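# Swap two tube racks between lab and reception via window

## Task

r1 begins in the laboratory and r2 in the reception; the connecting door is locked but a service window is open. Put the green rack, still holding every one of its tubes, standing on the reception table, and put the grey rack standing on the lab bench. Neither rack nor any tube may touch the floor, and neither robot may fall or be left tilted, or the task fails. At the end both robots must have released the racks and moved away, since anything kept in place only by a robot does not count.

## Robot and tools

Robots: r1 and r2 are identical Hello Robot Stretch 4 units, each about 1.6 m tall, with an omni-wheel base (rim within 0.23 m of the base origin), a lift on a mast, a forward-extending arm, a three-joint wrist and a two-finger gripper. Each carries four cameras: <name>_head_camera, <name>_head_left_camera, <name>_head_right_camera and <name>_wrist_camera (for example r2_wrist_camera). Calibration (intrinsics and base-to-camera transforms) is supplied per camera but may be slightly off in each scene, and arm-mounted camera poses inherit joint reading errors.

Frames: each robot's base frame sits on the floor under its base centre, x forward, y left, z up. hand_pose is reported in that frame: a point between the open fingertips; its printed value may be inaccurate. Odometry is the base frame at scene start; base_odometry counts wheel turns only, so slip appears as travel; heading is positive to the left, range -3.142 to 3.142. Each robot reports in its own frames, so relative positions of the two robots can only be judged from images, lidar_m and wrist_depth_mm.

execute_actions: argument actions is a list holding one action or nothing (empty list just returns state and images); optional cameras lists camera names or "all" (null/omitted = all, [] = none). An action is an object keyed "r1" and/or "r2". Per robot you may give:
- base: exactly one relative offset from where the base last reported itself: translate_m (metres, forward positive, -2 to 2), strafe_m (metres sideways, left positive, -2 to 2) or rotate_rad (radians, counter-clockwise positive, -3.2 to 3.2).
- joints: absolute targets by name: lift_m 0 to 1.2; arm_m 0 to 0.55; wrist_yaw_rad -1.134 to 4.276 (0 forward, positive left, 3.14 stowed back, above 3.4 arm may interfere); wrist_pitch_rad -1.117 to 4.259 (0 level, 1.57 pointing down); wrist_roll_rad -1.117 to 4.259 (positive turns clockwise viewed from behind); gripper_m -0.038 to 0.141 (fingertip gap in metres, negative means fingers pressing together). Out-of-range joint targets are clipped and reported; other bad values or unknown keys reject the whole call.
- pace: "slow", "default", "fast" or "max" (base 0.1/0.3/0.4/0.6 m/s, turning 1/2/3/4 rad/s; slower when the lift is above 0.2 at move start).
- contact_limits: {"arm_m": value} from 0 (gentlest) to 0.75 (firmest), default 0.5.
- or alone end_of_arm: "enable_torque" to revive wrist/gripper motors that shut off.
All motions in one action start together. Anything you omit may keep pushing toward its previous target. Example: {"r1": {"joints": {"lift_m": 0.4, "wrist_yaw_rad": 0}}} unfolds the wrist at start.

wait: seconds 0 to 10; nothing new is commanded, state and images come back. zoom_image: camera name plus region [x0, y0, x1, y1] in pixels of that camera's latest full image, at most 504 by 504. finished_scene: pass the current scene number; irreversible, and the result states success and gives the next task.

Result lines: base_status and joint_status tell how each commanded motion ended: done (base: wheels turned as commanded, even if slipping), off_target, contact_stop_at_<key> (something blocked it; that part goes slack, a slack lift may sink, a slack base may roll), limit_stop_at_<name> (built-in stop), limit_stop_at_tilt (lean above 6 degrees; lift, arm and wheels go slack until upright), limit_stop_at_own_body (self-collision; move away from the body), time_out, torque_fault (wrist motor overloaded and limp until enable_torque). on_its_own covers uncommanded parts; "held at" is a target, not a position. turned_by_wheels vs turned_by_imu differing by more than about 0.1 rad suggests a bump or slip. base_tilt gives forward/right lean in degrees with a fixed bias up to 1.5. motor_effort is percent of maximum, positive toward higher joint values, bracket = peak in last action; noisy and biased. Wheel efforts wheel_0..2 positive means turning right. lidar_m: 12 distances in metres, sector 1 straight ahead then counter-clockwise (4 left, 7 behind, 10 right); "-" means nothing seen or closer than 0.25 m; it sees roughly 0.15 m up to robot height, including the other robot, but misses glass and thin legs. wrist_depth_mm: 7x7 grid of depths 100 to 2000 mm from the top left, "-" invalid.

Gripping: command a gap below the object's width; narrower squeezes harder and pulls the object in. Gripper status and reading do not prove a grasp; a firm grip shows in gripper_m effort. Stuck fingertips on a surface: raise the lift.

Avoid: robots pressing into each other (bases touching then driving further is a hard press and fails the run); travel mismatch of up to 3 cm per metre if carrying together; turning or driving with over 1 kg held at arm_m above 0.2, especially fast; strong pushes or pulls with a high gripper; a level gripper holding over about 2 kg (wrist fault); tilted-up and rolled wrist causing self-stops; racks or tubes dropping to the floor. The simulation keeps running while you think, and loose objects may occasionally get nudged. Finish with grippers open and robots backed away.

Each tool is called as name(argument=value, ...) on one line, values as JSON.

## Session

execute_actions(actions=[])

Scene clock: 0.00 s.
r1.base_odometry: x=+0.000 y=+0.000 heading=+0.000 (m, m, rad; r1's odometry frame)
r1.turned_by_wheels: +0.000 (rad since the last result)
r1.turned_by_imu: +0.000 (rad since the last result)
r1.base_tilt: forward=+0.4 right=-0.3 (deg)
r1.lidar_m: 1.14 1.05 0.99 1.22 1.25 1.25 1.50 2.81 1.39 0.92 1.19 1.58
r1.base_status: not commanded
r1.joint_positions: lift_m=+0.153 arm_m=-0.002 wrist_yaw_rad=+3.243 wrist_pitch_rad=-0.005 wrist_roll_rad=+0.016 gripper_m=+0.057
r1.joint_status: not commanded
r1.motor_effort: lift_m=+21 arm_m=-1 wrist_yaw_rad=+1 wrist_pitch_rad=-3 wrist_roll_rad=-1 gripper_m=-1 wheel_0=+0 wheel_1=+0 wheel_2=+1 (%)
r1.hand_pose: x=-0.1270 y=+0.0577 z=+0.3327 quat_wxyz=(-0.051, +0.002, +0.008, +0.999) (m; r1's base frame)
r1.wrist_depth_mm: - - 133 - 1661 1308 1160 / - - 130 - 1708 1336 1160 / - - 132 212 1708 1366 1160 / - 122 138 - 1756 1397 1182 / 187 1708 - - 1708 1397 1160 / 192 1098 205 1098 215 1078 1042 / 193 759 809 134 809 741 778
r2.base_odometry: x=+0.000 y=+0.000 heading=+0.000 (m, m, rad; r2's odometry frame)
r2.turned_by_wheels: +0.000 (rad since the last result)
r2.turned_by_imu: +0.000 (rad since the last result)
r2.base_tilt: forward=+0.5 right=+0.1 (deg)
r2.lidar_m: 1.04 1.12 1.04 0.99 1.09 1.23 3.67 1.09 1.33 3.26 1.53 1.09
r2.base_status: not commanded
r2.joint_positions: lift_m=+0.219 arm_m=+0.001 wrist_yaw_rad=+3.196 wrist_pitch_rad=-0.003 wrist_roll_rad=+0.006 gripper_m=+0.057
r2.joint_status: not commanded
r2.motor_effort: lift_m=+21 arm_m=-1 wrist_yaw_rad=-2 wrist_pitch_rad=-8 wrist_roll_rad=-1 gripper_m=-3 wheel_0=+0 wheel_1=+1 wheel_2=+0 (%)
r2.hand_pose: x=-0.1213 y=+0.0717 z=+0.3977 quat_wxyz=(-0.027, +0.001, +0.003, +1.000) (m; r2's base frame)
r2.wrist_depth_mm: - - 137 - - - - / - - 134 - - - 1863 / - - 131 243 - - 1537 / - 113 135 - - - 1661 / 182 1098 - - - - 1708 / 194 1464 204 1661 207 1618 1499 / 193 946 960 153 1025 917 1042
pictures: r1_head_camera, r1_head_left_camera, r1_head_right_camera, r1_wrist_camera, r2_head_camera, r2_head_left_camera, r2_head_right_camera, r2_wrist_camera
camera_calibration (this result's frames):
r1_wrist_camera: T_world_to_cam=[[-0.153429, 0.987869, -0.0239586, -0.0531943], [0.0516275, -0.0161988, -0.998535, 0.38715], [-0.98681, -0.154441, -0.0485158, 0.130372], [0, 0, 0, 1]] pos_world=[0.100503, 0.0789552, 0.391634]
r2_wrist_camera: T_world_to_cam=[[-0.0918465, 0.99576, 0.00516703, -0.0747492], [-0.032985, 0.00214375, -0.999454, 0.455458], [-0.995227, -0.0919667, 0.0326482, 0.0940894], [0, 0, 0, 1]] pos_world=[0.101798, 0.0821089, 0.452524]
Images, in order (width x height): r1_head_camera 420x560, r1_head_left_camera 420x672, r1_head_right_camera 420x672, r1_wrist_camera 616x392, r2_head_camera 420x560, r2_head_left_camera 420x672, r2_head_right_camera 420x672, r2_wrist_camera 616x392.

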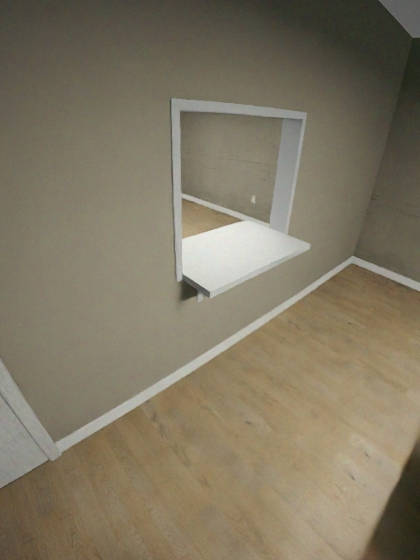

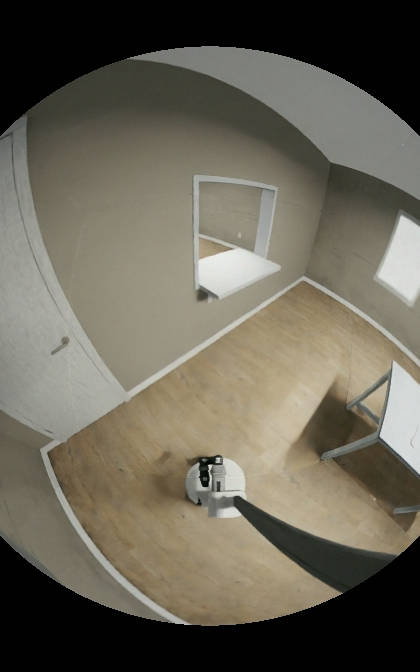

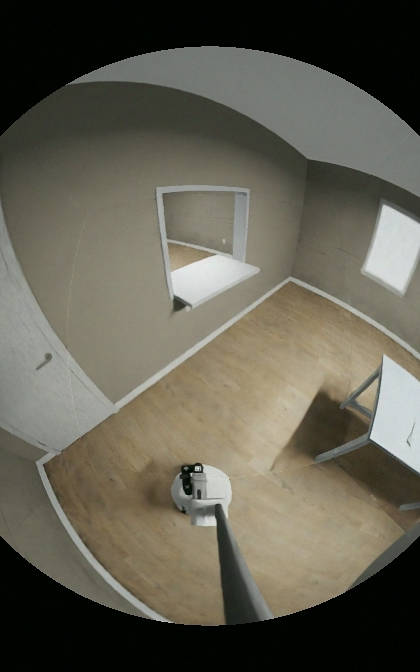

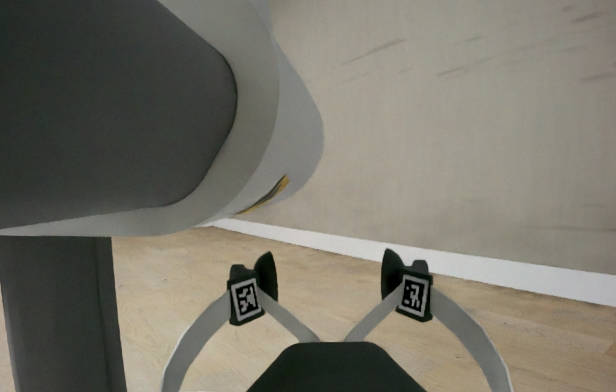

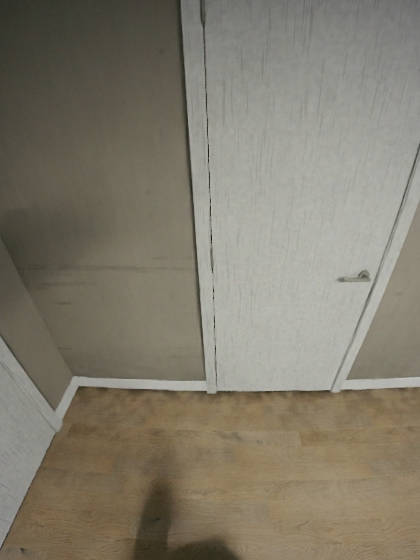

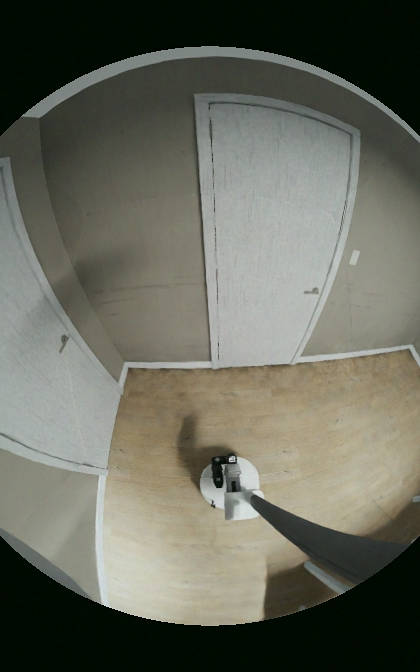

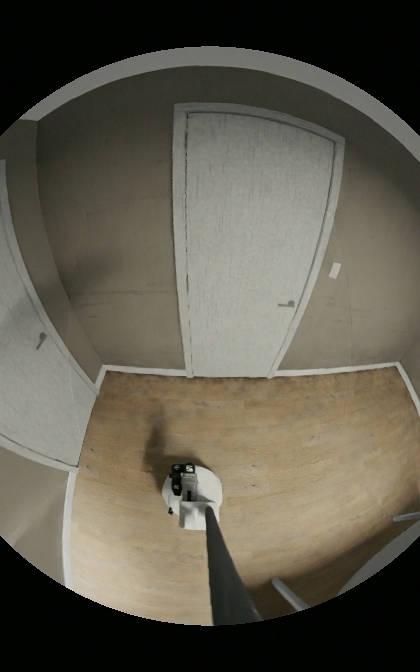

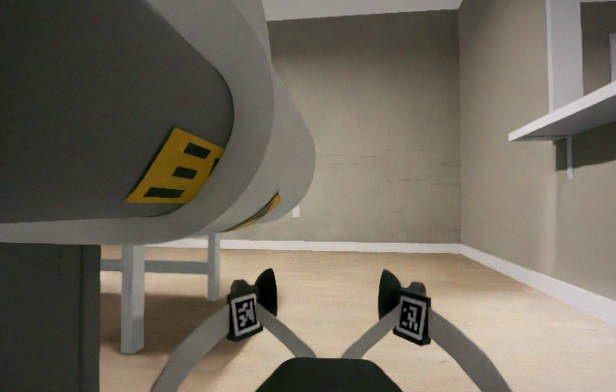

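execute_actions(actions=[{"r1":{"base":{"rotate_rad":-0.765},"pace":"fast"},"r2":{"base":{"rotate_rad":3.13},"pace":"max"}}], cameras=["r1_head_right_camera","r2_head_left_camera","r1_head_camera","r2_head_camera"])

Scene clock: 2.23 s.
r1.base_odometry: x=+0.000 y=+0.000 heading=-0.764 (m, m, rad; r1's odometry frame)
r1.turned_by_wheels: -0.764 (rad since the last result)
r1.turned_by_imu: -0.782 (rad since the last result)
r1.base_tilt: forward=+0.3 right=-0.4 (deg)
r1.lidar_m: 3.44 1.14 1.06 1.02 1.06 1.30 1.25 1.35 1.95 3.24 0.96 0.87
r1.base_status: done
r1.joint_positions: lift_m=+0.153 arm_m=-0.002 wrist_yaw_rad=+3.243 wrist_pitch_rad=-0.005 wrist_roll_rad=+0.016 gripper_m=+0.057
r1.joint_status: not commanded
r1.motor_effort: lift_m=+21(21) arm_m=-1(0) wrist_yaw_rad=+1(1) wrist_pitch_rad=-4(4) wrist_roll_rad=+0(0) gripper_m=-5(1) wheel_0=+5(11) wheel_1=+4(13) wheel_2=+4(9) (%)
r1.hand_pose: x=-0.1270 y=+0.0577 z=+0.3327 quat_wxyz=(-0.051, +0.002, +0.008, +0.999) (m; r1's base frame)
r1.wrist_depth_mm: - - 133 1430 1366 1281 1255 / - - 131 1397 1336 1281 1229 / - - 132 211 1336 1308 1255 / - 122 138 1430 1397 1308 1281 / 187 1576 1537 1430 1397 1308 1255 / 192 1098 206 1098 216 1060 1042 / 193 768 820 134 809 750 778
r2.base_odometry: x=+0.000 y=+0.000 heading=+3.130 (m, m, rad; r2's odometry frame)
r2.turned_by_wheels: +3.130 (rad since the last result)
r2.turned_by_imu: +3.111 (rad since the last result)
r2.base_tilt: forward=+0.5 right=+0.0 (deg)
r2.lidar_m: 3.62 1.05 1.26 3.23 1.59 1.11 1.05 1.14 1.05 1.00 1.08 1.24
r2.base_status: done
r2.joint_positions: lift_m=+0.219 arm_m=+0.001 wrist_yaw_rad=+3.195 wrist_pitch_rad=-0.003 wrist_roll_rad=+0.006 gripper_m=+0.057
r2.joint_status: not commanded
r2.motor_effort: lift_m=+21(20) arm_m=+0(1) wrist_yaw_rad=-3(1) wrist_pitch_rad=-7(8) wrist_roll_rad=-1(0) gripper_m=-2(4) wheel_0=-1(11) wheel_1=+0(14) wheel_2=+1(15) (%)
r2.hand_pose: x=-0.1212 y=+0.0718 z=+0.3977 quat_wxyz=(-0.027, +0.001, +0.003, +1.000) (m; r2's base frame)
r2.wrist_depth_mm: - - 137 1160 1160 1160 1118 / - - 134 1205 1160 1138 1138 / - - 131 243 1160 1118 1118 / - 113 135 1160 1160 1118 1118 / 182 1255 1229 1160 1138 1118 1098 / 193 1281 205 1160 206 1118 1098 / 193 960 960 154 1042 904 1025
pictures: r1_head_camera, r1_head_right_camera, r2_head_camera, r2_head_left_camera
Images, in order (width x height): r1_head_camera 420x560, r1_head_right_camera 420x672, r2_head_camera 420x560, r2_head_left_camera 420x672.

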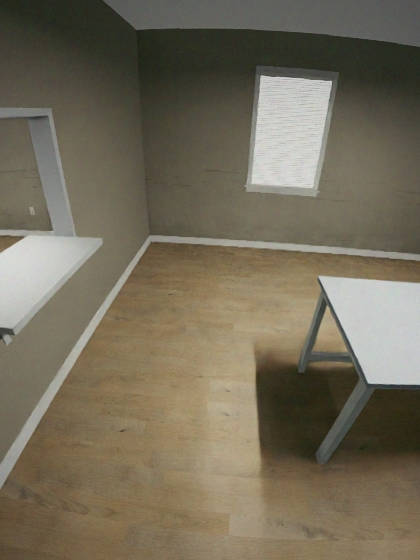

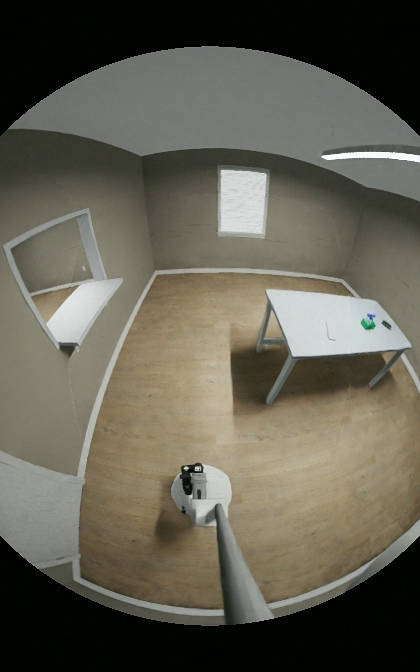

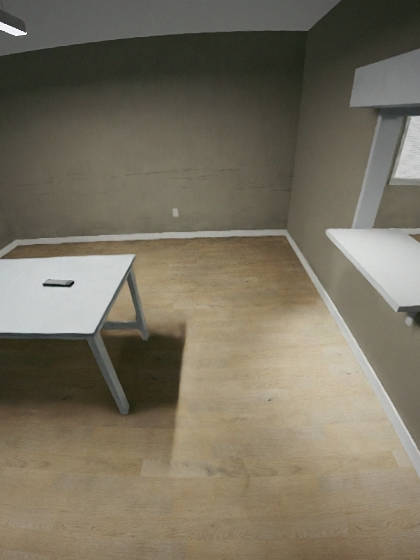

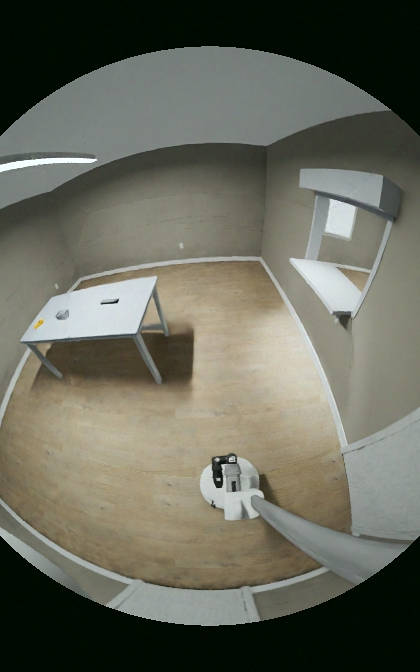

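execute_actions(actions=[{"r1":{"base":{"strafe_m":-1.42},"joints":{"lift_m":0.78,"wrist_yaw_rad":0,"wrist_pitch_rad":0.4,"wrist_roll_rad":0,"gripper_m":0.141},"pace":"max"},"r2":{"base":{"strafe_m":1.6},"joints":{"lift_m":0.78,"wrist_yaw_rad":-0.06,"wrist_pitch_rad":0.4,"wrist_roll_rad":0,"gripper_m":0.141},"pace":"max"}}], cameras=["r1_wrist_camera","r2_wrist_camera","r1_head_camera","r2_head_camera"])

Scene clock: 6.57 s.
r1.base_odometry: x=-0.982 y=-1.025 heading=-0.764 (m, m, rad; r1's odometry frame)
r1.turned_by_wheels: +0.000 (rad since the last result)
r1.turned_by_imu: +0.000 (rad since the last result)
r1.base_tilt: forward=+0.3 right=-0.3 (deg)
r1.lidar_m: 0.63 0.66 0.97 2.43 1.82 1.36 1.31 1.41 1.87 1.79 0.86 0.63
r1.base_status: done
r1.joint_positions: lift_m=+0.780 arm_m=-0.002 wrist_yaw_rad=+0.000 wrist_pitch_rad=+0.402 wrist_roll_rad=+0.000 gripper_m=+0.141
r1.joint_status: all done
r1.motor_effort: lift_m=+22(29) arm_m=-1(1) wrist_yaw_rad=+0(8) wrist_pitch_rad=-3(0) wrist_roll_rad=-2(2) gripper_m=+3(2) wheel_0=-2(16) wheel_1=+0(17) wheel_2=+0(3) (%)
r1.hand_pose: x=+0.4344 y=-0.0874 z=+0.8452 quat_wxyz=(+0.980, +0.000, +0.200, +0.000) (m; r1's base frame)
r1.wrist_depth_mm: - - - - - - - / - - - 1118 - - - / 831 778 750 668 715 668 699 / 544 530 521 517 508 496 492 / 1618 544 530 517 508 439 492 / 1430 1397 1336 1430 1308 1281 1336 / 1229 1205 1229 145 1182 1138 1160
r2.base_odometry: x=-0.018 y=-1.600 heading=+3.130 (m, m, rad; r2's odometry frame)
r2.turned_by_wheels: +0.000 (rad since the last result)
r2.turned_by_imu: -0.003 (rad since the last result)
r2.base_tilt: forward=+0.7 right=+0.0 (deg)
r2.lidar_m: 0.84 0.92 1.71 1.60 1.59 1.14 1.09 1.15 1.55 2.59 1.28 0.90
r2.base_status: done
r2.joint_positions: lift_m=+0.780 arm_m=+0.001 wrist_yaw_rad=-0.060 wrist_pitch_rad=+0.402 wrist_roll_rad=+0.000 gripper_m=+0.141
r2.joint_status: all done
r2.motor_effort: lift_m=+24(28) arm_m=-1(1) wrist_yaw_rad=-2(4) wrist_pitch_rad=-7(7) wrist_roll_rad=-3(2) gripper_m=+1(5) wheel_0=+2(13) wheel_1=-2(15) wheel_2=+1(2) (%)
r2.hand_pose: x=+0.4313 y=-0.1031 z=+0.8451 quat_wxyz=(+0.979, +0.006, +0.200, -0.029) (m; r2's base frame)
r2.wrist_depth_mm: - - - - - - - / - - - - - - - / - 842 946 904 931 931 917 / 732 723 723 723 723 715 723 / 1255 1863 1708 1708 1708 1537 1863 / 1397 1366 213 1499 1464 198 1464 / 1205 1138 1229 144 1205 1182 1205
pictures: r1_head_camera, r1_wrist_camera, r2_head_camera, r2_wrist_camera
camera_calibration (this result's frames):
r1_wrist_camera: T_world_to_cam=[[0.0445321, -0.998594, -0.0287437, -0.0670452], [-0.441259, 0.00615189, -0.897359, 0.998102], [0.896274, 0.0526447, -0.440365, 0.21813], [0, 0, 0, 1]] pos_world=[0.247904, -0.0845745, 0.989785]
r2_wrist_camera: T_world_to_cam=[[-0.020802, -0.999771, -0.00505835, -0.0800342], [-0.363358, 0.0122736, -0.931569, 1.00743], [0.931418, -0.0175405, -0.36353, 0.124828], [0, 0, 0, 1]] pos_world=[0.248126, -0.0901911, 0.983467]
Images, in order (width x height): r1_head_camera 420x560, r1_wrist_camera 616x392, r2_head_camera 420x560, r2_wrist_camera 616x392.

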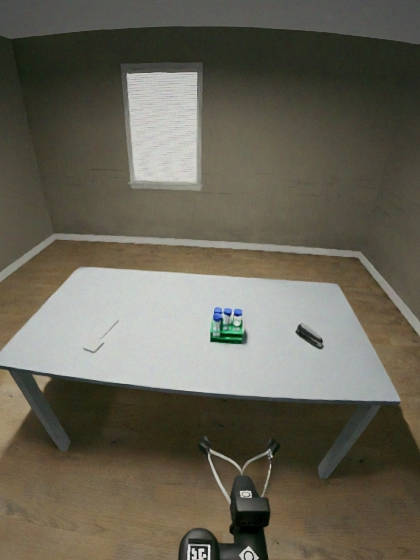

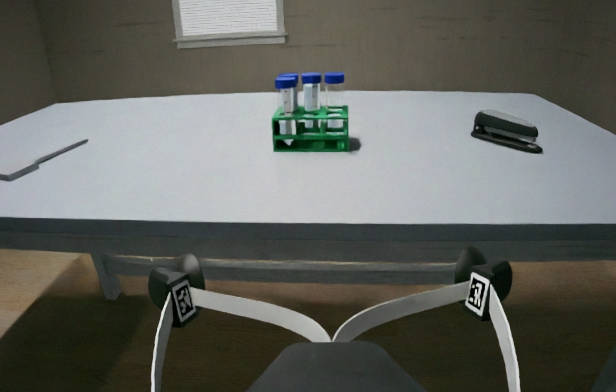

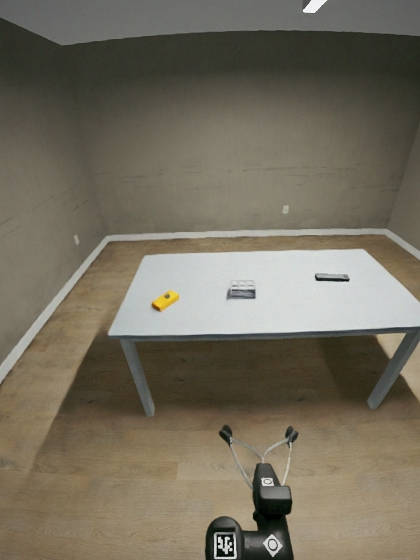

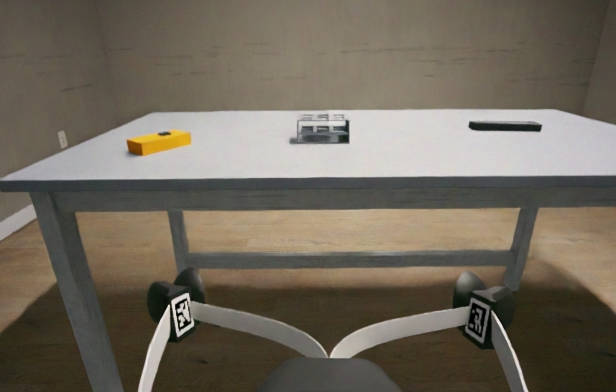

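execute_actions(actions=[{"r1":{"base":{"rotate_rad":0.025},"joints":{"arm_m":0.36,"lift_m":0.74},"pace":"fast","contact_limits":{"arm_m":0.3}},"r2":{"base":{"translate_m":0.3},"joints":{"arm_m":0.27,"lift_m":0.74},"pace":"fast","contact_limits":{"arm_m":0.3}}}], cameras=["r1_wrist_camera","r2_wrist_camera"])

Scene clock: 8.93 s.
r1.base_odometry: x=-0.982 y=-1.025 heading=-0.740 (m, m, rad; r1's odometry frame)
r1.turned_by_wheels: +0.024 (rad since the last result)
r1.turned_by_imu: +0.025 (rad since the last result)
r1.base_tilt: forward=+0.4 right=-0.3 (deg)
r1.lidar_m: 0.62 0.68 0.98 2.41 1.76 1.35 1.34 1.43 1.85 1.78 0.86 0.64
r1.base_status: done
r1.joint_positions: lift_m=+0.740 arm_m=+0.359 wrist_yaw_rad=+0.000 wrist_pitch_rad=+0.402 wrist_roll_rad=+0.000 gripper_m=+0.141
r1.joint_status: all done
r1.motor_effort: lift_m=+19(18) arm_m=+5(8) wrist_yaw_rad=-1(1) wrist_pitch_rad=-4(5) wrist_roll_rad=-2(2) gripper_m=-2(2) wheel_0=-4(7) wheel_1=-4(7) wheel_2=-3(5) (%)
r1.contact_limits: arm_m 0.3
r1.hand_pose: x=+0.7956 y=-0.0874 z=+0.8055 quat_wxyz=(+0.980, +0.000, +0.200, +0.000) (m; r1's base frame)
r1.wrist_depth_mm: - - - - - - - / - - - - - - - / 661 640 609 329 574 574 569 / 442 430 404 317 342 407 397 / 332 330 327 310 307 312 309 / 265 256 245 262 242 233 250 / 225 220 224 144 220 214 -
r2.base_odometry: x=-0.318 y=-1.597 heading=+3.131 (m, m, rad; r2's odometry frame)
r2.turned_by_wheels: +0.001 (rad since the last result)
r2.turned_by_imu: +0.002 (rad since the last result)
r2.base_tilt: forward=+0.7 right=+0.1 (deg)
r2.lidar_m: 0.58 0.60 1.71 1.64 1.69 1.46 1.38 1.48 1.96 2.63 0.82 0.58
r2.base_status: done
r2.joint_positions: lift_m=+0.740 arm_m=+0.269 wrist_yaw_rad=-0.060 wrist_pitch_rad=+0.402 wrist_roll_rad=+0.000 gripper_m=+0.141
r2.joint_status: all done
r2.motor_effort: lift_m=+16(21) arm_m=+5(6) wrist_yaw_rad=-2(1) wrist_pitch_rad=-8(7) wrist_roll_rad=-2(4) gripper_m=+1(0) wheel_0=+2(7) wheel_1=+2(7) wheel_2=+2(14) (%)
r2.contact_limits: arm_m 0.3
r2.hand_pose: x=+0.6998 y=-0.1031 z=+0.8057 quat_wxyz=(+0.979, +0.006, +0.200, -0.029) (m; r2's base frame)
r2.wrist_depth_mm: - - - - - - - / - - - - - - - / 778 768 759 750 750 741 741 / 480 480 473 370 377 466 466 / 345 345 343 343 343 342 342 / 271 259 213 270 270 198 266 / 222 214 222 144 221 213 219
pictures: r1_wrist_camera, r2_wrist_camera
camera_calibration (this result's frames):
r1_wrist_camera: T_world_to_cam=[[0.0447635, -0.998584, -0.0287396, -0.0844008], [-0.441176, 0.00605089, -0.8974, 1.12182], [0.896304, 0.05285, -0.44028, -0.123234], [0, 0, 0, 1]] pos_world=[0.609152, -0.0845564, 0.950036]
r2_wrist_camera: T_world_to_cam=[[-0.0206583, -0.999774, -0.00505693, -0.0747137], [-0.363328, 0.0122195, -0.931581, 1.06827], [0.931432, -0.0174076, -0.363499, -0.139567], [0, 0, 0, 1]] pos_world=[0.516587, -0.0901801, 0.944071]
Images, in order (width x height): r1_wrist_camera 616x392, r2_wrist_camera 616x392.

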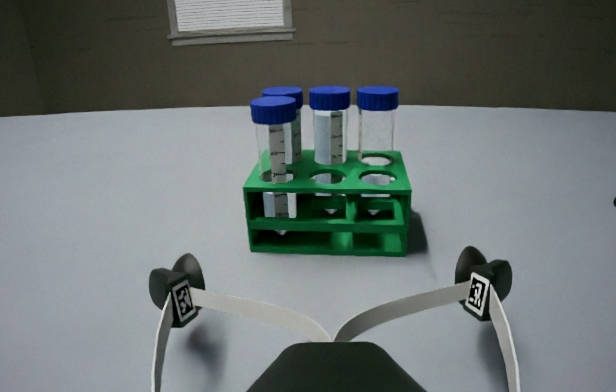

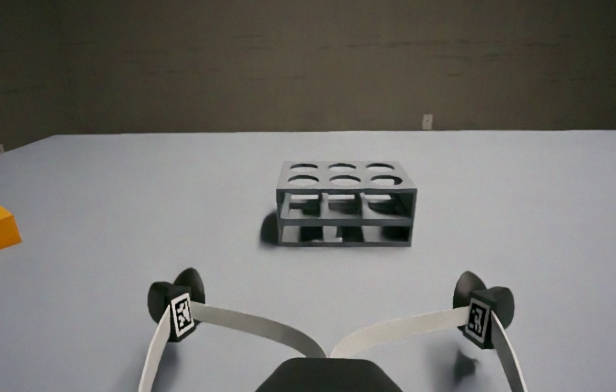

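execute_actions(actions=[{"r1":{"joints":{"arm_m":0.468,"lift_m":0.729},"contact_limits":{"arm_m":0.2}},"r2":{"base":{"strafe_m":-0.021},"joints":{"arm_m":0.42,"lift_m":0.724},"contact_limits":{"arm_m":0.2}}}], cameras=["r1_wrist_camera","r2_wrist_camera"])

Scene clock: 10.63 s.
r1.base_odometry: x=-0.982 y=-1.025 heading=-0.740 (m, m, rad; r1's odometry frame)
r1.turned_by_wheels: +0.000 (rad since the last result)
r1.turned_by_imu: +0.000 (rad since the last result)
r1.base_tilt: forward=+0.4 right=-0.3 (deg)
r1.lidar_m: 0.61 0.66 0.96 2.44 1.79 1.35 1.32 1.45 1.87 1.78 0.83 0.63
r1.base_status: not commanded
r1.joint_positions: lift_m=+0.729 arm_m=+0.467 wrist_yaw_rad=+0.000 wrist_pitch_rad=+0.402 wrist_roll_rad=+0.000 gripper_m=+0.141
r1.joint_status: all done
r1.motor_effort: lift_m=+18(17) arm_m=+5(6) wrist_yaw_rad=+0(0) wrist_pitch_rad=-5(4) wrist_roll_rad=-1(1) gripper_m=+3(1) wheel_0=-4(4) wheel_1=-3(4) wheel_2=-3(3) (%)
r1.contact_limits: arm_m 0.2
r1.hand_pose: x=+0.9035 y=-0.0875 z=+0.7945 quat_wxyz=(+0.980, +0.000, +0.200, +0.000) (m; r1's base frame)
r1.wrist_depth_mm: - - - - - - - / - - - - - - - / 621 591 212 217 500 535 535 / 415 407 377 232 366 379 377 / 310 310 215 220 216 290 289 / 248 240 213 213 209 201 235 / 213 207 211 146 206 200 -
r2.base_odometry: x=-0.318 y=-1.576 heading=+3.130 (m, m, rad; r2's odometry frame)
r2.turned_by_wheels: +0.000 (rad since the last result)
r2.turned_by_imu: +0.000 (rad since the last result)
r2.base_tilt: forward=+0.7 right=+0.1 (deg)
r2.lidar_m: 0.56 0.57 1.70 1.65 1.72 1.44 1.39 1.44 1.98 2.63 0.83 0.60
r2.base_status: done
r2.joint_positions: lift_m=+0.724 arm_m=+0.419 wrist_yaw_rad=-0.060 wrist_pitch_rad=+0.402 wrist_roll_rad=+0.000 gripper_m=+0.141
r2.joint_status: all done
r2.motor_effort: lift_m=+15(16) arm_m=+5(6) wrist_yaw_rad=-2(4) wrist_pitch_rad=-7(7) wrist_roll_rad=-2(3) gripper_m=-1(0) wheel_0=+0(10) wheel_1=-2(10) wheel_2=+0(1) (%)
r2.contact_limits: arm_m 0.2
r2.hand_pose: x=+0.8498 y=-0.1032 z=+0.7897 quat_wxyz=(+0.979, +0.006, +0.200, -0.029) (m; r2's base frame)
r2.wrist_depth_mm: - - - - - - - / - - - - - - - / - - - - 676 676 676 / 436 433 433 430 427 424 424 / 314 315 256 221 220 309 307 / 245 236 199 209 200 195 242 / 202 195 202 144 200 193 199
pictures: r1_wrist_camera, r2_wrist_camera
camera_calibration (this result's frames):
r1_wrist_camera: T_world_to_cam=[[0.0444287, -0.998599, -0.0287426, -0.0893309], [-0.441232, 0.00619807, -0.897371, 1.15963], [0.896292, 0.0525512, -0.440339, -0.224742], [0, 0, 0, 1]] pos_world=[0.717068, -0.0845828, 0.939085]
r2_wrist_camera: T_world_to_cam=[[-0.0208157, -0.999771, -0.0050589, -0.0716015], [-0.36337, 0.0122793, -0.931564, 1.10792], [0.931412, -0.0175529, -0.363543, -0.285006], [0, 0, 0, 1]] pos_world=[0.666551, -0.0901922, 0.928121]
Images, in order (width x height): r1_wrist_camera 616x392, r2_wrist_camera 616x392.

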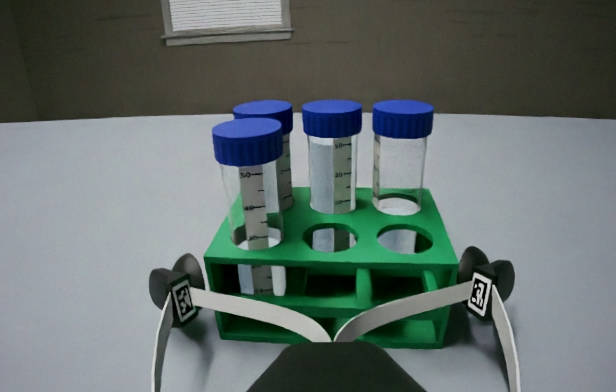

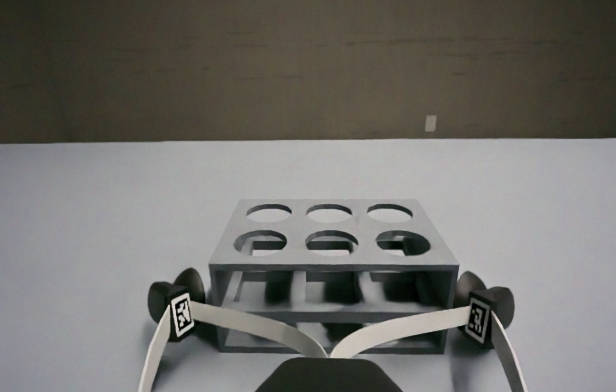

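execute_actions(actions=[{"r1":{"joints":{"gripper_m":0.052,"arm_m":0.475},"pace":"fast"},"r2":{"joints":{"gripper_m":0.06,"arm_m":0.428},"pace":"fast"}}], cameras=["r1_wrist_camera"])

execute_actions(actions=[{"r1":{"joints":{"lift_m":0.8,"arm_m":0.36}},"r2":{"joints":{"lift_m":0.8,"arm_m":0.32}}}], cameras=["r1_wrist_camera","r2_wrist_camera"])

Scene clock: 12.73 s.
r1.base_odometry: x=-0.982 y=-1.025 heading=-0.740 (m, m, rad; r1's odometry frame)
r1.turned_by_wheels: +0.000 (rad since the last result)
r1.turned_by_imu: +0.001 (rad since the last result)
r1.base_tilt: forward=+0.5 right=-0.4 (deg)
r1.lidar_m: 0.62 0.67 0.98 2.43 1.79 1.37 1.33 1.43 1.87 1.78 0.86 0.64
r1.base_status: not commanded
r1.joint_positions: lift_m=+0.729 arm_m=+0.474 wrist_yaw_rad=+0.000 wrist_pitch_rad=+0.406 wrist_roll_rad=+0.000 gripper_m=+0.052
r1.joint_status: all done
r1.motor_effort: lift_m=+19(19) arm_m=+5(5) wrist_yaw_rad=+0(2) wrist_pitch_rad=-15(15) wrist_roll_rad=-2(1) gripper_m=-19(20) wheel_0=-4(4) wheel_1=-4(4) wheel_2=-2(2) (%)
r1.hand_pose: x=+0.9102 y=-0.0874 z=+0.7935 quat_wxyz=(+0.980, +0.000, +0.201, +0.000) (m; r1's base frame)
r1.wrist_depth_mm: - - - - - - - / - - - - - - - / 597 574 155 198 462 521 521 / 407 397 353 211 235 373 368 / 306 306 176 191 188 274 283 / 244 182 185 192 202 175 239 / 209 204 198 123 134 197 -
r2.base_odometry: x=-0.318 y=-1.576 heading=+3.130 (m, m, rad; r2's odometry frame)
r2.turned_by_wheels: +0.000 (rad since the last result)
r2.turned_by_imu: +0.001 (rad since the last result)
r2.base_tilt: forward=+0.4 right=+0.0 (deg)
r2.lidar_m: 0.57 0.59 1.72 1.64 1.71 1.46 1.38 1.45 2.01 2.61 0.84 0.58
r2.base_status: not commanded
r2.joint_positions: lift_m=+0.724 arm_m=+0.427 wrist_yaw_rad=-0.060 wrist_pitch_rad=+0.403 wrist_roll_rad=+0.000 gripper_m=+0.061
r2.joint_status: all done
r2.motor_effort: lift_m=+16(16) arm_m=+5(6) wrist_yaw_rad=-1(0) wrist_pitch_rad=-10(10) wrist_roll_rad=-1(2) gripper_m=-24(24) wheel_0=+0(0) wheel_1=-1(2) wheel_2=+0(0) (%)
r2.hand_pose: x=+0.8576 y=-0.1032 z=+0.7894 quat_wxyz=(+0.979, +0.006, +0.200, -0.029) (m; r2's base frame)
r2.wrist_depth_mm: - - - - - - - / - - - - - - - / - - - - 668 668 668 / 430 430 427 427 424 421 418 / 314 312 204 196 195 304 306 / 244 235 182 196 205 171 240 / 200 187 187 188 174 186 184
pictures: r1_wrist_camera
camera_calibration (this result's frames):
r1_wrist_camera: T_world_to_cam=[[0.0444483, -0.998594, -0.0288993, -0.0895165], [-0.444415, 0.00614314, -0.8958, 1.16329], [0.894718, 0.05266, -0.443517, -0.227189], [0, 0, 0, 1]] pos_world=[0.724233, -0.0845731, 0.938728]
Images, in order (width x height): r1_wrist_camera 616x392.

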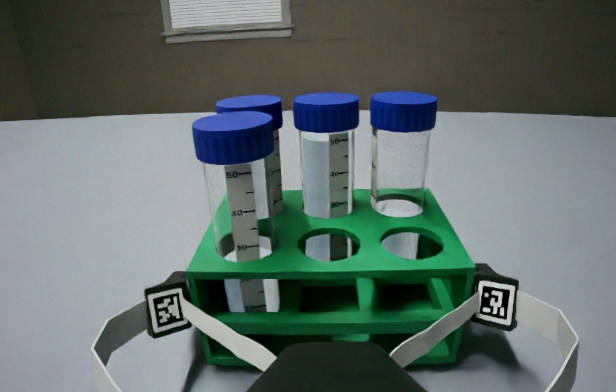

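Scene clock: 14.10 s.
r1.base_odometry: x=-0.982 y=-1.025 heading=-0.740 (m, m, rad; r1's odometry frame)
r1.turned_by_wheels: +0.000 (rad since the last result)
r1.turned_by_imu: +0.000 (rad since the last result)
r1.base_tilt: forward=+0.4 right=-0.2 (deg)
r1.lidar_m: 0.62 0.67 0.98 2.45 1.79 1.37 1.32 1.44 1.84 1.78 0.83 0.64
r1.base_status: not commanded
r1.joint_positions: lift_m=+0.800 arm_m=+0.361 wrist_yaw_rad=+0.000 wrist_pitch_rad=+0.406 wrist_roll_rad=+0.000 gripper_m=+0.052
r1.joint_status: all done
r1.motor_effort: lift_m=+24(27) arm_m=-4(4) wrist_yaw_rad=+0(1) wrist_pitch_rad=-14(16) wrist_roll_rad=-1(2) gripper_m=-23(20) wheel_0=-4(4) wheel_1=-4(4) wheel_2=-3(2) (%)
r1.hand_pose: x=+0.7968 y=-0.0875 z=+0.8640 quat_wxyz=(+0.979, +0.000, +0.201, +0.000) (m; r1's base frame)
r1.wrist_depth_mm: - - - - - - - / - - - - - - - / 854 820 154 198 654 741 732 / 574 564 496 211 236 530 521 / 433 430 175 191 188 387 402 / 343 182 184 192 202 175 338 / 296 289 241 123 134 278 -
r2.base_odometry: x=-0.318 y=-1.576 heading=+3.130 (m, m, rad; r2's odometry frame)
r2.turned_by_wheels: +0.000 (rad since the last result)
r2.turned_by_imu: +0.000 (rad since the last result)
r2.base_tilt: forward=+0.5 right=+0.0 (deg)
r2.lidar_m: 0.56 0.57 1.72 1.66 1.70 1.45 1.38 1.46 1.99 2.60 0.86 0.57
r2.base_status: not commanded
r2.joint_positions: lift_m=+0.800 arm_m=+0.321 wrist_yaw_rad=-0.060 wrist_pitch_rad=+0.404 wrist_roll_rad=+0.000 gripper_m=+0.061
r2.joint_status: all done
r2.motor_effort: lift_m=+26(26) arm_m=-5(6) wrist_yaw_rad=-1(4) wrist_pitch_rad=-11(11) wrist_roll_rad=-2(2) gripper_m=-23(24) wheel_0=+0(0) wheel_1=-2(2) wheel_2=+0(0) (%)
r2.hand_pose: x=+0.7514 y=-0.1032 z=+0.8645 quat_wxyz=(+0.979, +0.006, +0.200, -0.029) (m; r2's base frame)
r2.wrist_depth_mm: - - - - - - - / - - - - - - - / - - - - - - - / 634 634 621 627 621 621 615 / 455 459 204 196 195 452 445 / 359 345 182 196 204 171 351 / 294 274 199 188 173 272 270
pictures: r1_wrist_camera, r2_wrist_camera
camera_calibration (this result's frames):
r1_wrist_camera: T_world_to_cam=[[0.0443479, -0.998598, -0.0289039, -0.0823804], [-0.444533, 0.00618496, -0.895741, 1.17608], [0.894664, 0.0525729, -0.443635, -0.0943106], [0, 0, 0, 1]] pos_world=[0.610835, -0.0845807, 1.00924]
r2_wrist_camera: T_world_to_cam=[[-0.0210739, -0.999765, -0.00511774, -0.0730792], [-0.364774, 0.0124548, -0.931013, 1.14242], [0.930858, -0.0177533, -0.364951, -0.164651], [0, 0, 0, 1]] pos_world=[0.568451, -0.0902137, 1.00314]
Images, in order (width x height): r1_wrist_camera 616x392, r2_wrist_camera 616x392.

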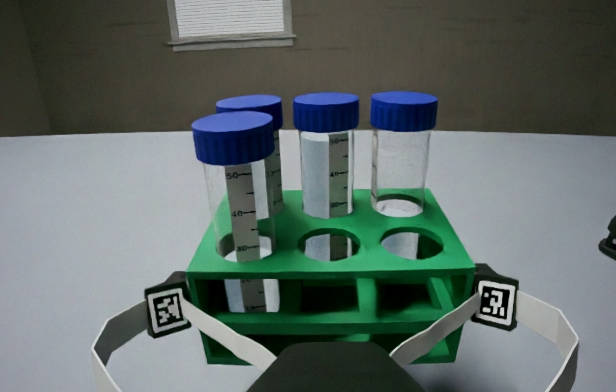

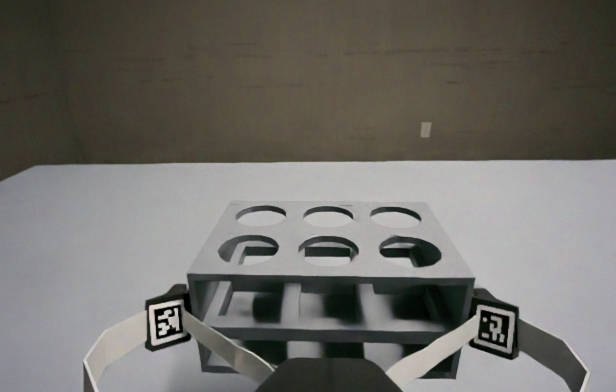

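execute_actions(actions=[{"r1":{"base":{"rotate_rad":1.55},"joints":{"arm_m":0.0}},"r2":{"base":{"rotate_rad":-1.58},"joints":{"arm_m":0}}}], cameras=["r1_head_camera","r2_head_camera"])

execute_actions(actions=[{"r1":{"base":{"translate_m":1.63},"joints":{"lift_m":0.86},"pace":"fast"},"r2":{"base":{"translate_m":1.82},"joints":{"lift_m":0.86},"pace":"max"}}])

Scene clock: 16.50 s.
r1.base_odometry: x=-0.982 y=-1.025 heading=+0.809 (m, m, rad; r1's odometry frame)
r1.turned_by_wheels: +1.549 (rad since the last result)
r1.turned_by_imu: +1.588 (rad since the last result)
r1.base_tilt: forward=+0.3 right=-0.2 (deg)
r1.lidar_m: 0.39 1.78 1.34 1.32 1.42 1.85 1.80 0.89 0.64 0.62 0.66 0.45
r1.base_status: done
r1.joint_positions: lift_m=+0.800 arm_m=+0.001 wrist_yaw_rad=+0.000 wrist_pitch_rad=+0.406 wrist_roll_rad=+0.000 gripper_m=+0.052
r1.joint_status: all done
r1.motor_effort: lift_m=+24(25) arm_m=-4(4) wrist_yaw_rad=+0(7) wrist_pitch_rad=-14(14) wrist_roll_rad=-1(1) gripper_m=-20(23) wheel_0=-5(10) wheel_1=-4(11) wheel_2=-1(10) (%)
r1.hand_pose: x=+0.4368 y=-0.0874 z=+0.8641 quat_wxyz=(+0.979, +0.000, +0.201, +0.000) (m; r1's base frame)
r1.wrist_depth_mm: 1863 - - - - - - / 1863 - - - - - - / 1863 - 155 198 - - - / 1863 - - 211 234 - - / 1756 1808 175 191 188 1618 1661 / 1464 182 185 193 201 175 1464 / 1229 1229 683 123 134 1160 -
r2.base_odometry: x=-0.318 y=-1.575 heading=+1.551 (m, m, rad; r2's odometry frame)
r2.turned_by_wheels: -1.579 (rad since the last result)
r2.turned_by_imu: -1.569 (rad since the last result)
r2.base_tilt: forward=+0.4 right=+0.0 (deg)
r2.lidar_m: 0.43 0.83 0.60 0.55 0.61 1.73 1.66 1.73 1.46 1.39 1.43 1.95
r2.base_status: done
r2.joint_positions: lift_m=+0.800 arm_m=+0.001 wrist_yaw_rad=-0.060 wrist_pitch_rad=+0.404 wrist_roll_rad=+0.000 gripper_m=+0.061
r2.joint_status: all done
r2.motor_effort: lift_m=+24(26) arm_m=-5(6) wrist_yaw_rad=-3(2) wrist_pitch_rad=-12(11) wrist_roll_rad=-1(2) gripper_m=-23(23) wheel_0=+2(8) wheel_1=+2(10) wheel_2=+4(9) (%)
r2.hand_pose: x=+0.4319 y=-0.1032 z=+0.8646 quat_wxyz=(+0.979, +0.006, +0.200, -0.030) (m; r2's base frame)
r2.wrist_depth_mm: - - - - - - 1863 / - - - - - - 1808 / - - - - - - 1863 / - - - - - - 1863 / 1983 1921 204 196 195 1863 1808 / 1499 1430 182 196 204 170 1464 / 1138 1182 200 188 173 1138 1160
pictures: r1_head_camera, r2_head_camera
Images, in order (width x height): r1_head_camera 420x560, r2_head_camera 420x560.

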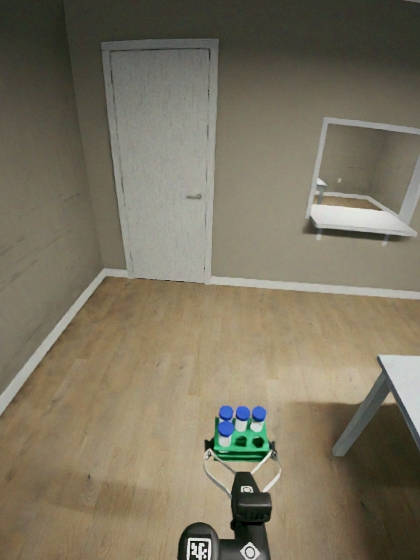

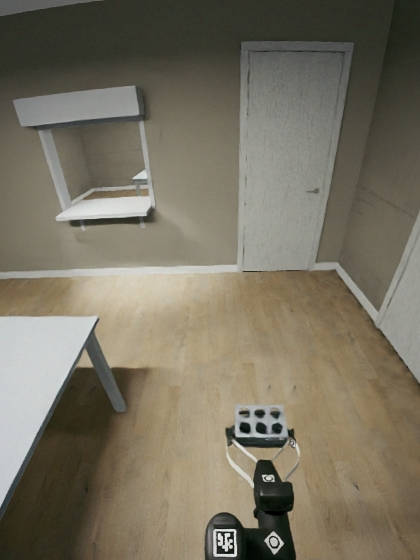

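Scene clock: 22.30 s.
r1.base_odometry: x=+0.142 y=+0.155 heading=+0.810 (m, m, rad; r1's odometry frame)
r1.turned_by_wheels: +0.001 (rad since the last result)
r1.turned_by_imu: -0.001 (rad since the last result)
r1.base_tilt: forward=+0.4 right=-0.2 (deg)
r1.lidar_m: 0.38 0.82 1.23 1.21 1.32 1.87 3.45 1.08 1.19 2.71 1.02 0.44
r1.base_status: done
r1.joint_positions: lift_m=+0.860 arm_m=+0.001 wrist_yaw_rad=+0.000 wrist_pitch_rad=+0.406 wrist_roll_rad=+0.000 gripper_m=+0.052
r1.joint_status: all done
r1.motor_effort: lift_m=+24(26) arm_m=-4(4) wrist_yaw_rad=+0(0) wrist_pitch_rad=-15(15) wrist_roll_rad=-2(1) gripper_m=-19(19) wheel_0=+4(11) wheel_1=+4(10) wheel_2=+0(14) (%)
r1.hand_pose: x=+0.4367 y=-0.0874 z=+0.9241 quat_wxyz=(+0.979, +0.000, +0.202, +0.000) (m; r1's base frame)
r1.wrist_depth_mm: 574 564 554 564 554 535 535 / 609 603 585 585 574 569 559 / 654 647 155 198 627 609 597 / 715 699 661 211 236 654 640 / 778 759 176 191 188 691 691 / 854 182 185 193 202 175 732 / 960 904 530 123 134 831 -
r2.base_odometry: x=-0.283 y=+0.244 heading=+1.551 (m, m, rad; r2's odometry frame)
r2.turned_by_wheels: +0.000 (rad since the last result)
r2.turned_by_imu: +0.005 (rad since the last result)
r2.base_tilt: forward=+0.6 right=+0.1 (deg)
r2.lidar_m: 0.42 0.83 0.90 3.10 1.14 1.00 2.35 1.99 1.40 1.38 1.10 0.77
r2.base_status: done
r2.joint_positions: lift_m=+0.860 arm_m=+0.001 wrist_yaw_rad=-0.060 wrist_pitch_rad=+0.403 wrist_roll_rad=+0.000 gripper_m=+0.061
r2.joint_status: all done
r2.motor_effort: lift_m=+24(28) arm_m=-5(5) wrist_yaw_rad=-2(1) wrist_pitch_rad=-11(12) wrist_roll_rad=-1(2) gripper_m=-25(23) wheel_0=+0(6) wheel_1=+1(8) wheel_2=+1(12) (%)
r2.hand_pose: x=+0.4319 y=-0.1031 z=+0.9247 quat_wxyz=(+0.979, +0.006, +0.200, -0.029) (m; r2's base frame)
r2.wrist_depth_mm: 508 512 517 512 504 492 496 / 539 539 539 539 525 521 521 / 574 569 569 574 559 549 549 / 609 609 603 603 580 585 591 / 647 647 204 195 195 615 621 / 699 668 182 196 204 171 676 / 750 750 200 187 174 723 715
pictures: r1_head_camera, r1_head_left_camera, r1_head_right_camera, r1_wrist_camera, r2_head_camera, r2_head_left_camera, r2_head_right_camera, r2_wrist_camera
camera_calibration (this result's frames):
r1_wrist_camera: T_world_to_cam=[[0.0445315, -0.998593, -0.0287892, -0.0648266], [-0.4446, 0.00599654, -0.895709, 1.06979], [0.894622, 0.052687, -0.443707, 0.254558], [0, 0, 0, 1]] pos_world=[0.250782, -0.0845623, 1.0693]
r2_wrist_camera: T_world_to_cam=[[-0.0208322, -0.99977, -0.00510823, -0.0795578], [-0.364657, 0.0123555, -0.93106, 1.08185], [0.930909, -0.0175333, -0.364831, 0.154649], [0, 0, 0, 1]] pos_world=[0.248884, -0.0901949, 1.06329]
Images, in order (width x height): r1_head_camera 420x560, r1_head_left_camera 420x672, r1_head_right_camera 420x672, r1_wrist_camera 616x392, r2_head_camera 420x560, r2_head_left_camera 420x672, r2_head_right_camera 420x672, r2_wrist_camera 616x392.

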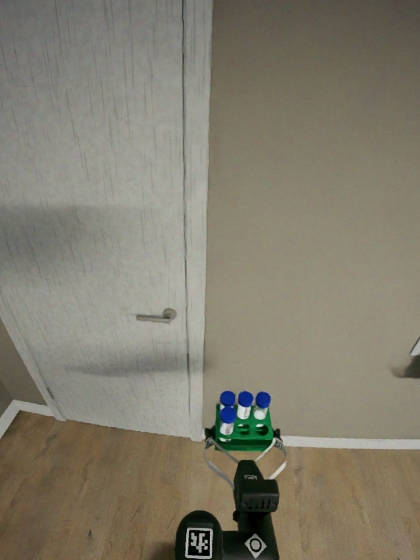

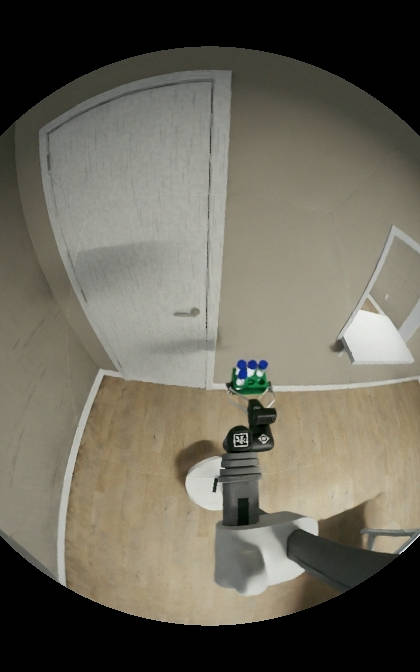

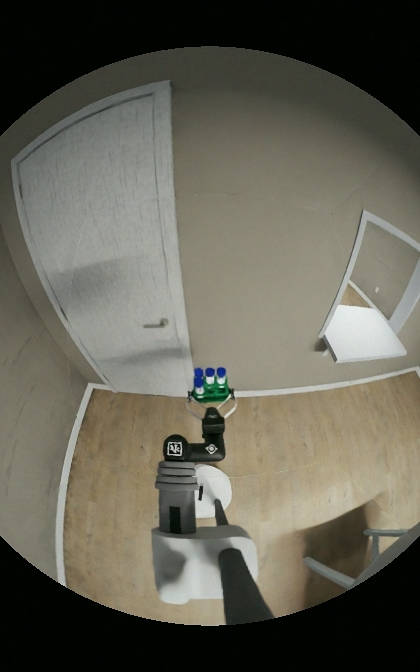

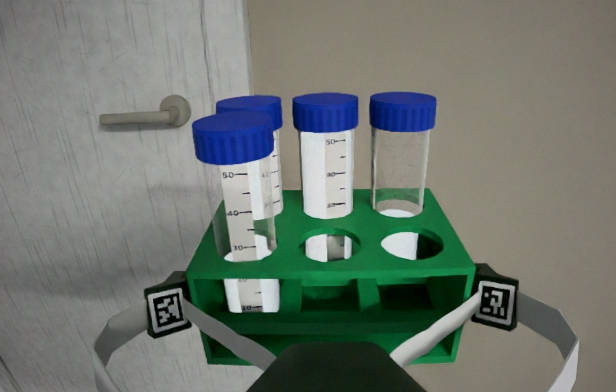

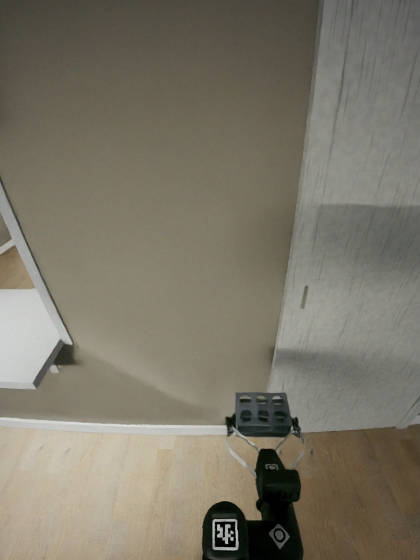

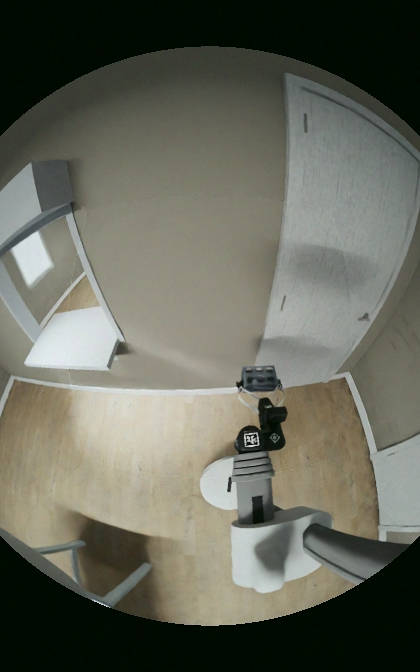

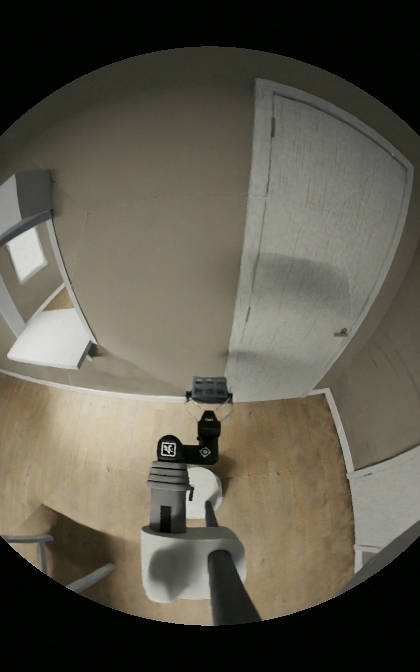

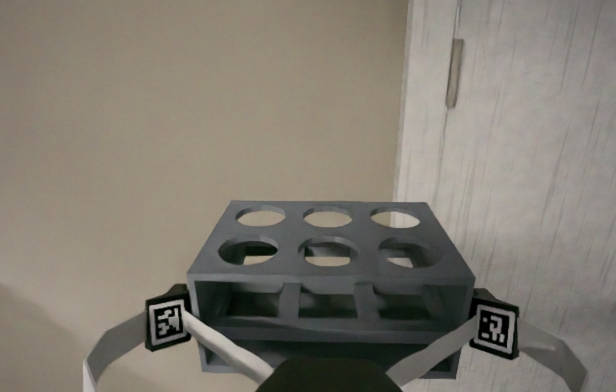

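execute_actions(actions=[{"r1":{"base":{"strafe_m":-1.0},"pace":"fast"},"r2":{"base":{"strafe_m":1.4},"pace":"max"}}], cameras=["r1_wrist_camera","r2_wrist_camera","r1_head_camera","r2_head_camera"])

Scene clock: 27.23 s.
r1.base_odometry: x=+0.866 y=-0.535 heading=+0.810 (m, m, rad; r1's odometry frame)
r1.turned_by_wheels: +0.000 (rad since the last result)
r1.turned_by_imu: +0.000 (rad since the last result)
r1.base_tilt: forward=+0.4 right=-0.2 (deg)
r1.lidar_m: 0.39 0.59 1.16 2.23 2.37 0.85 0.79 0.87 2.53 2.50 0.76 0.45
r1.base_status: done
r1.joint_positions: lift_m=+0.860 arm_m=+0.001 wrist_yaw_rad=+0.000 wrist_pitch_rad=+0.406 wrist_roll_rad=+0.000 gripper_m=+0.052
r1.joint_status: not commanded
r1.motor_effort: lift_m=+23(24) arm_m=-4(4) wrist_yaw_rad=+1(1) wrist_pitch_rad=-15(16) wrist_roll_rad=-1(1) gripper_m=-21(23) wheel_0=-1(13) wheel_1=-3(14) wheel_2=+0(2) (%)
r1.hand_pose: x=+0.4367 y=-0.0875 z=+0.9241 quat_wxyz=(+0.979, +0.000, +0.202, +0.000) (m; r1's base frame)
r1.wrist_depth_mm: 535 525 - - - 1397 - / 569 554 - - - - - / 609 591 156 198 647 750 732 / 661 640 500 211 234 530 521 / 723 452 176 191 188 392 404 / 788 182 185 192 202 174 384 / 866 831 500 123 134 750 -
r2.base_odometry: x=-1.682 y=+0.272 heading=+1.551 (m, m, rad; r2's odometry frame)
r2.turned_by_wheels: +0.000 (rad since the last result)
r2.turned_by_imu: -0.002 (rad since the last result)
r2.base_tilt: forward=+0.6 right=+0.1 (deg)
r2.lidar_m: 0.43 0.60 1.12 1.92 2.01 2.74 0.81 0.85 2.92 2.79 0.84 0.60
r2.base_status: done
r2.joint_positions: lift_m=+0.860 arm_m=+0.001 wrist_yaw_rad=-0.060 wrist_pitch_rad=+0.403 wrist_roll_rad=+0.000 gripper_m=+0.061
r2.joint_status: not commanded
r2.motor_effort: lift_m=+24(25) arm_m=-5(5) wrist_yaw_rad=-5(0) wrist_pitch_rad=-10(10) wrist_roll_rad=-2(2) gripper_m=-23(23) wheel_0=+0(11) wheel_1=-1(13) wheel_2=+0(2) (%)
r2.hand_pose: x=+0.4319 y=-0.1032 z=+0.9247 quat_wxyz=(+0.979, +0.006, +0.200, -0.029) (m; r2's base frame)
r2.wrist_depth_mm: 504 539 - - 1430 - - / 530 544 - - - - - / 564 569 - - - - - / 597 597 627 627 621 615 621 / 640 459 204 195 195 449 452 / 683 394 182 196 204 171 407 / 732 723 200 188 173 741 732
pictures: r1_head_camera, r1_wrist_camera, r2_head_camera, r2_wrist_camera
camera_calibration (this result's frames):
r1_wrist_camera: T_world_to_cam=[[0.0443838, -0.9986, -0.0287733, -0.0648166], [-0.444585, 0.00604881, -0.895716, 1.06983], [0.894637, 0.0525474, -0.443694, 0.25456], [0, 0, 0, 1]] pos_world=[0.250768, -0.0845735, 1.06935]
r2_wrist_camera: T_world_to_cam=[[-0.0208746, -0.999769, -0.00510816, -0.0795506], [-0.364657, 0.0123709, -0.93106, 1.08185], [0.930908, -0.0175727, -0.364831, 0.15465], [0, 0, 0, 1]] pos_world=[0.24888, -0.0901981, 1.06329]
Images, in order (width x height): r1_head_camera 420x560, r1_wrist_camera 616x392, r2_head_camera 420x560, r2_wrist_camera 616x392.

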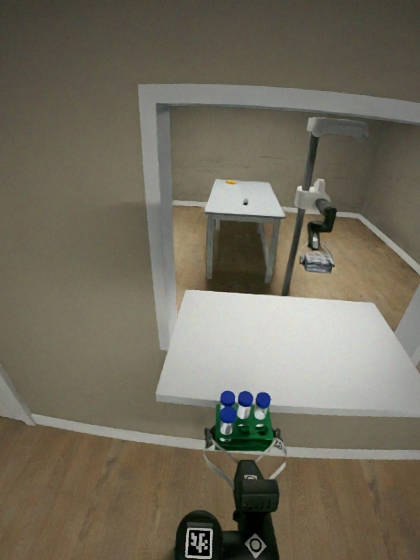

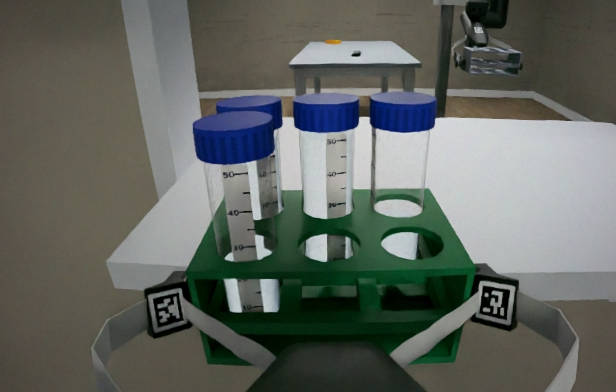

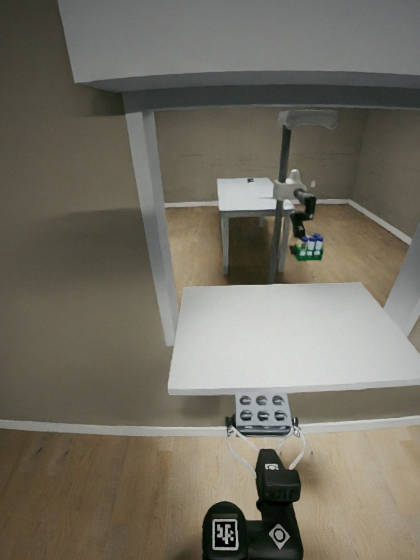

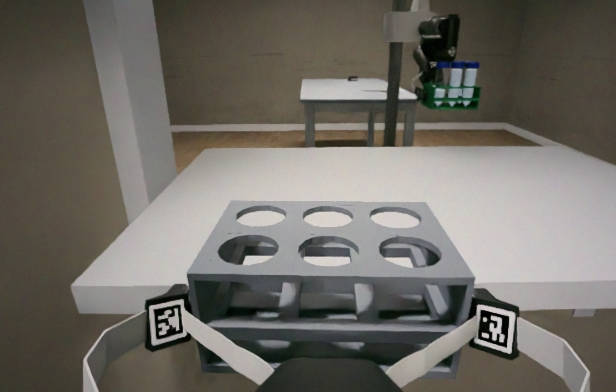

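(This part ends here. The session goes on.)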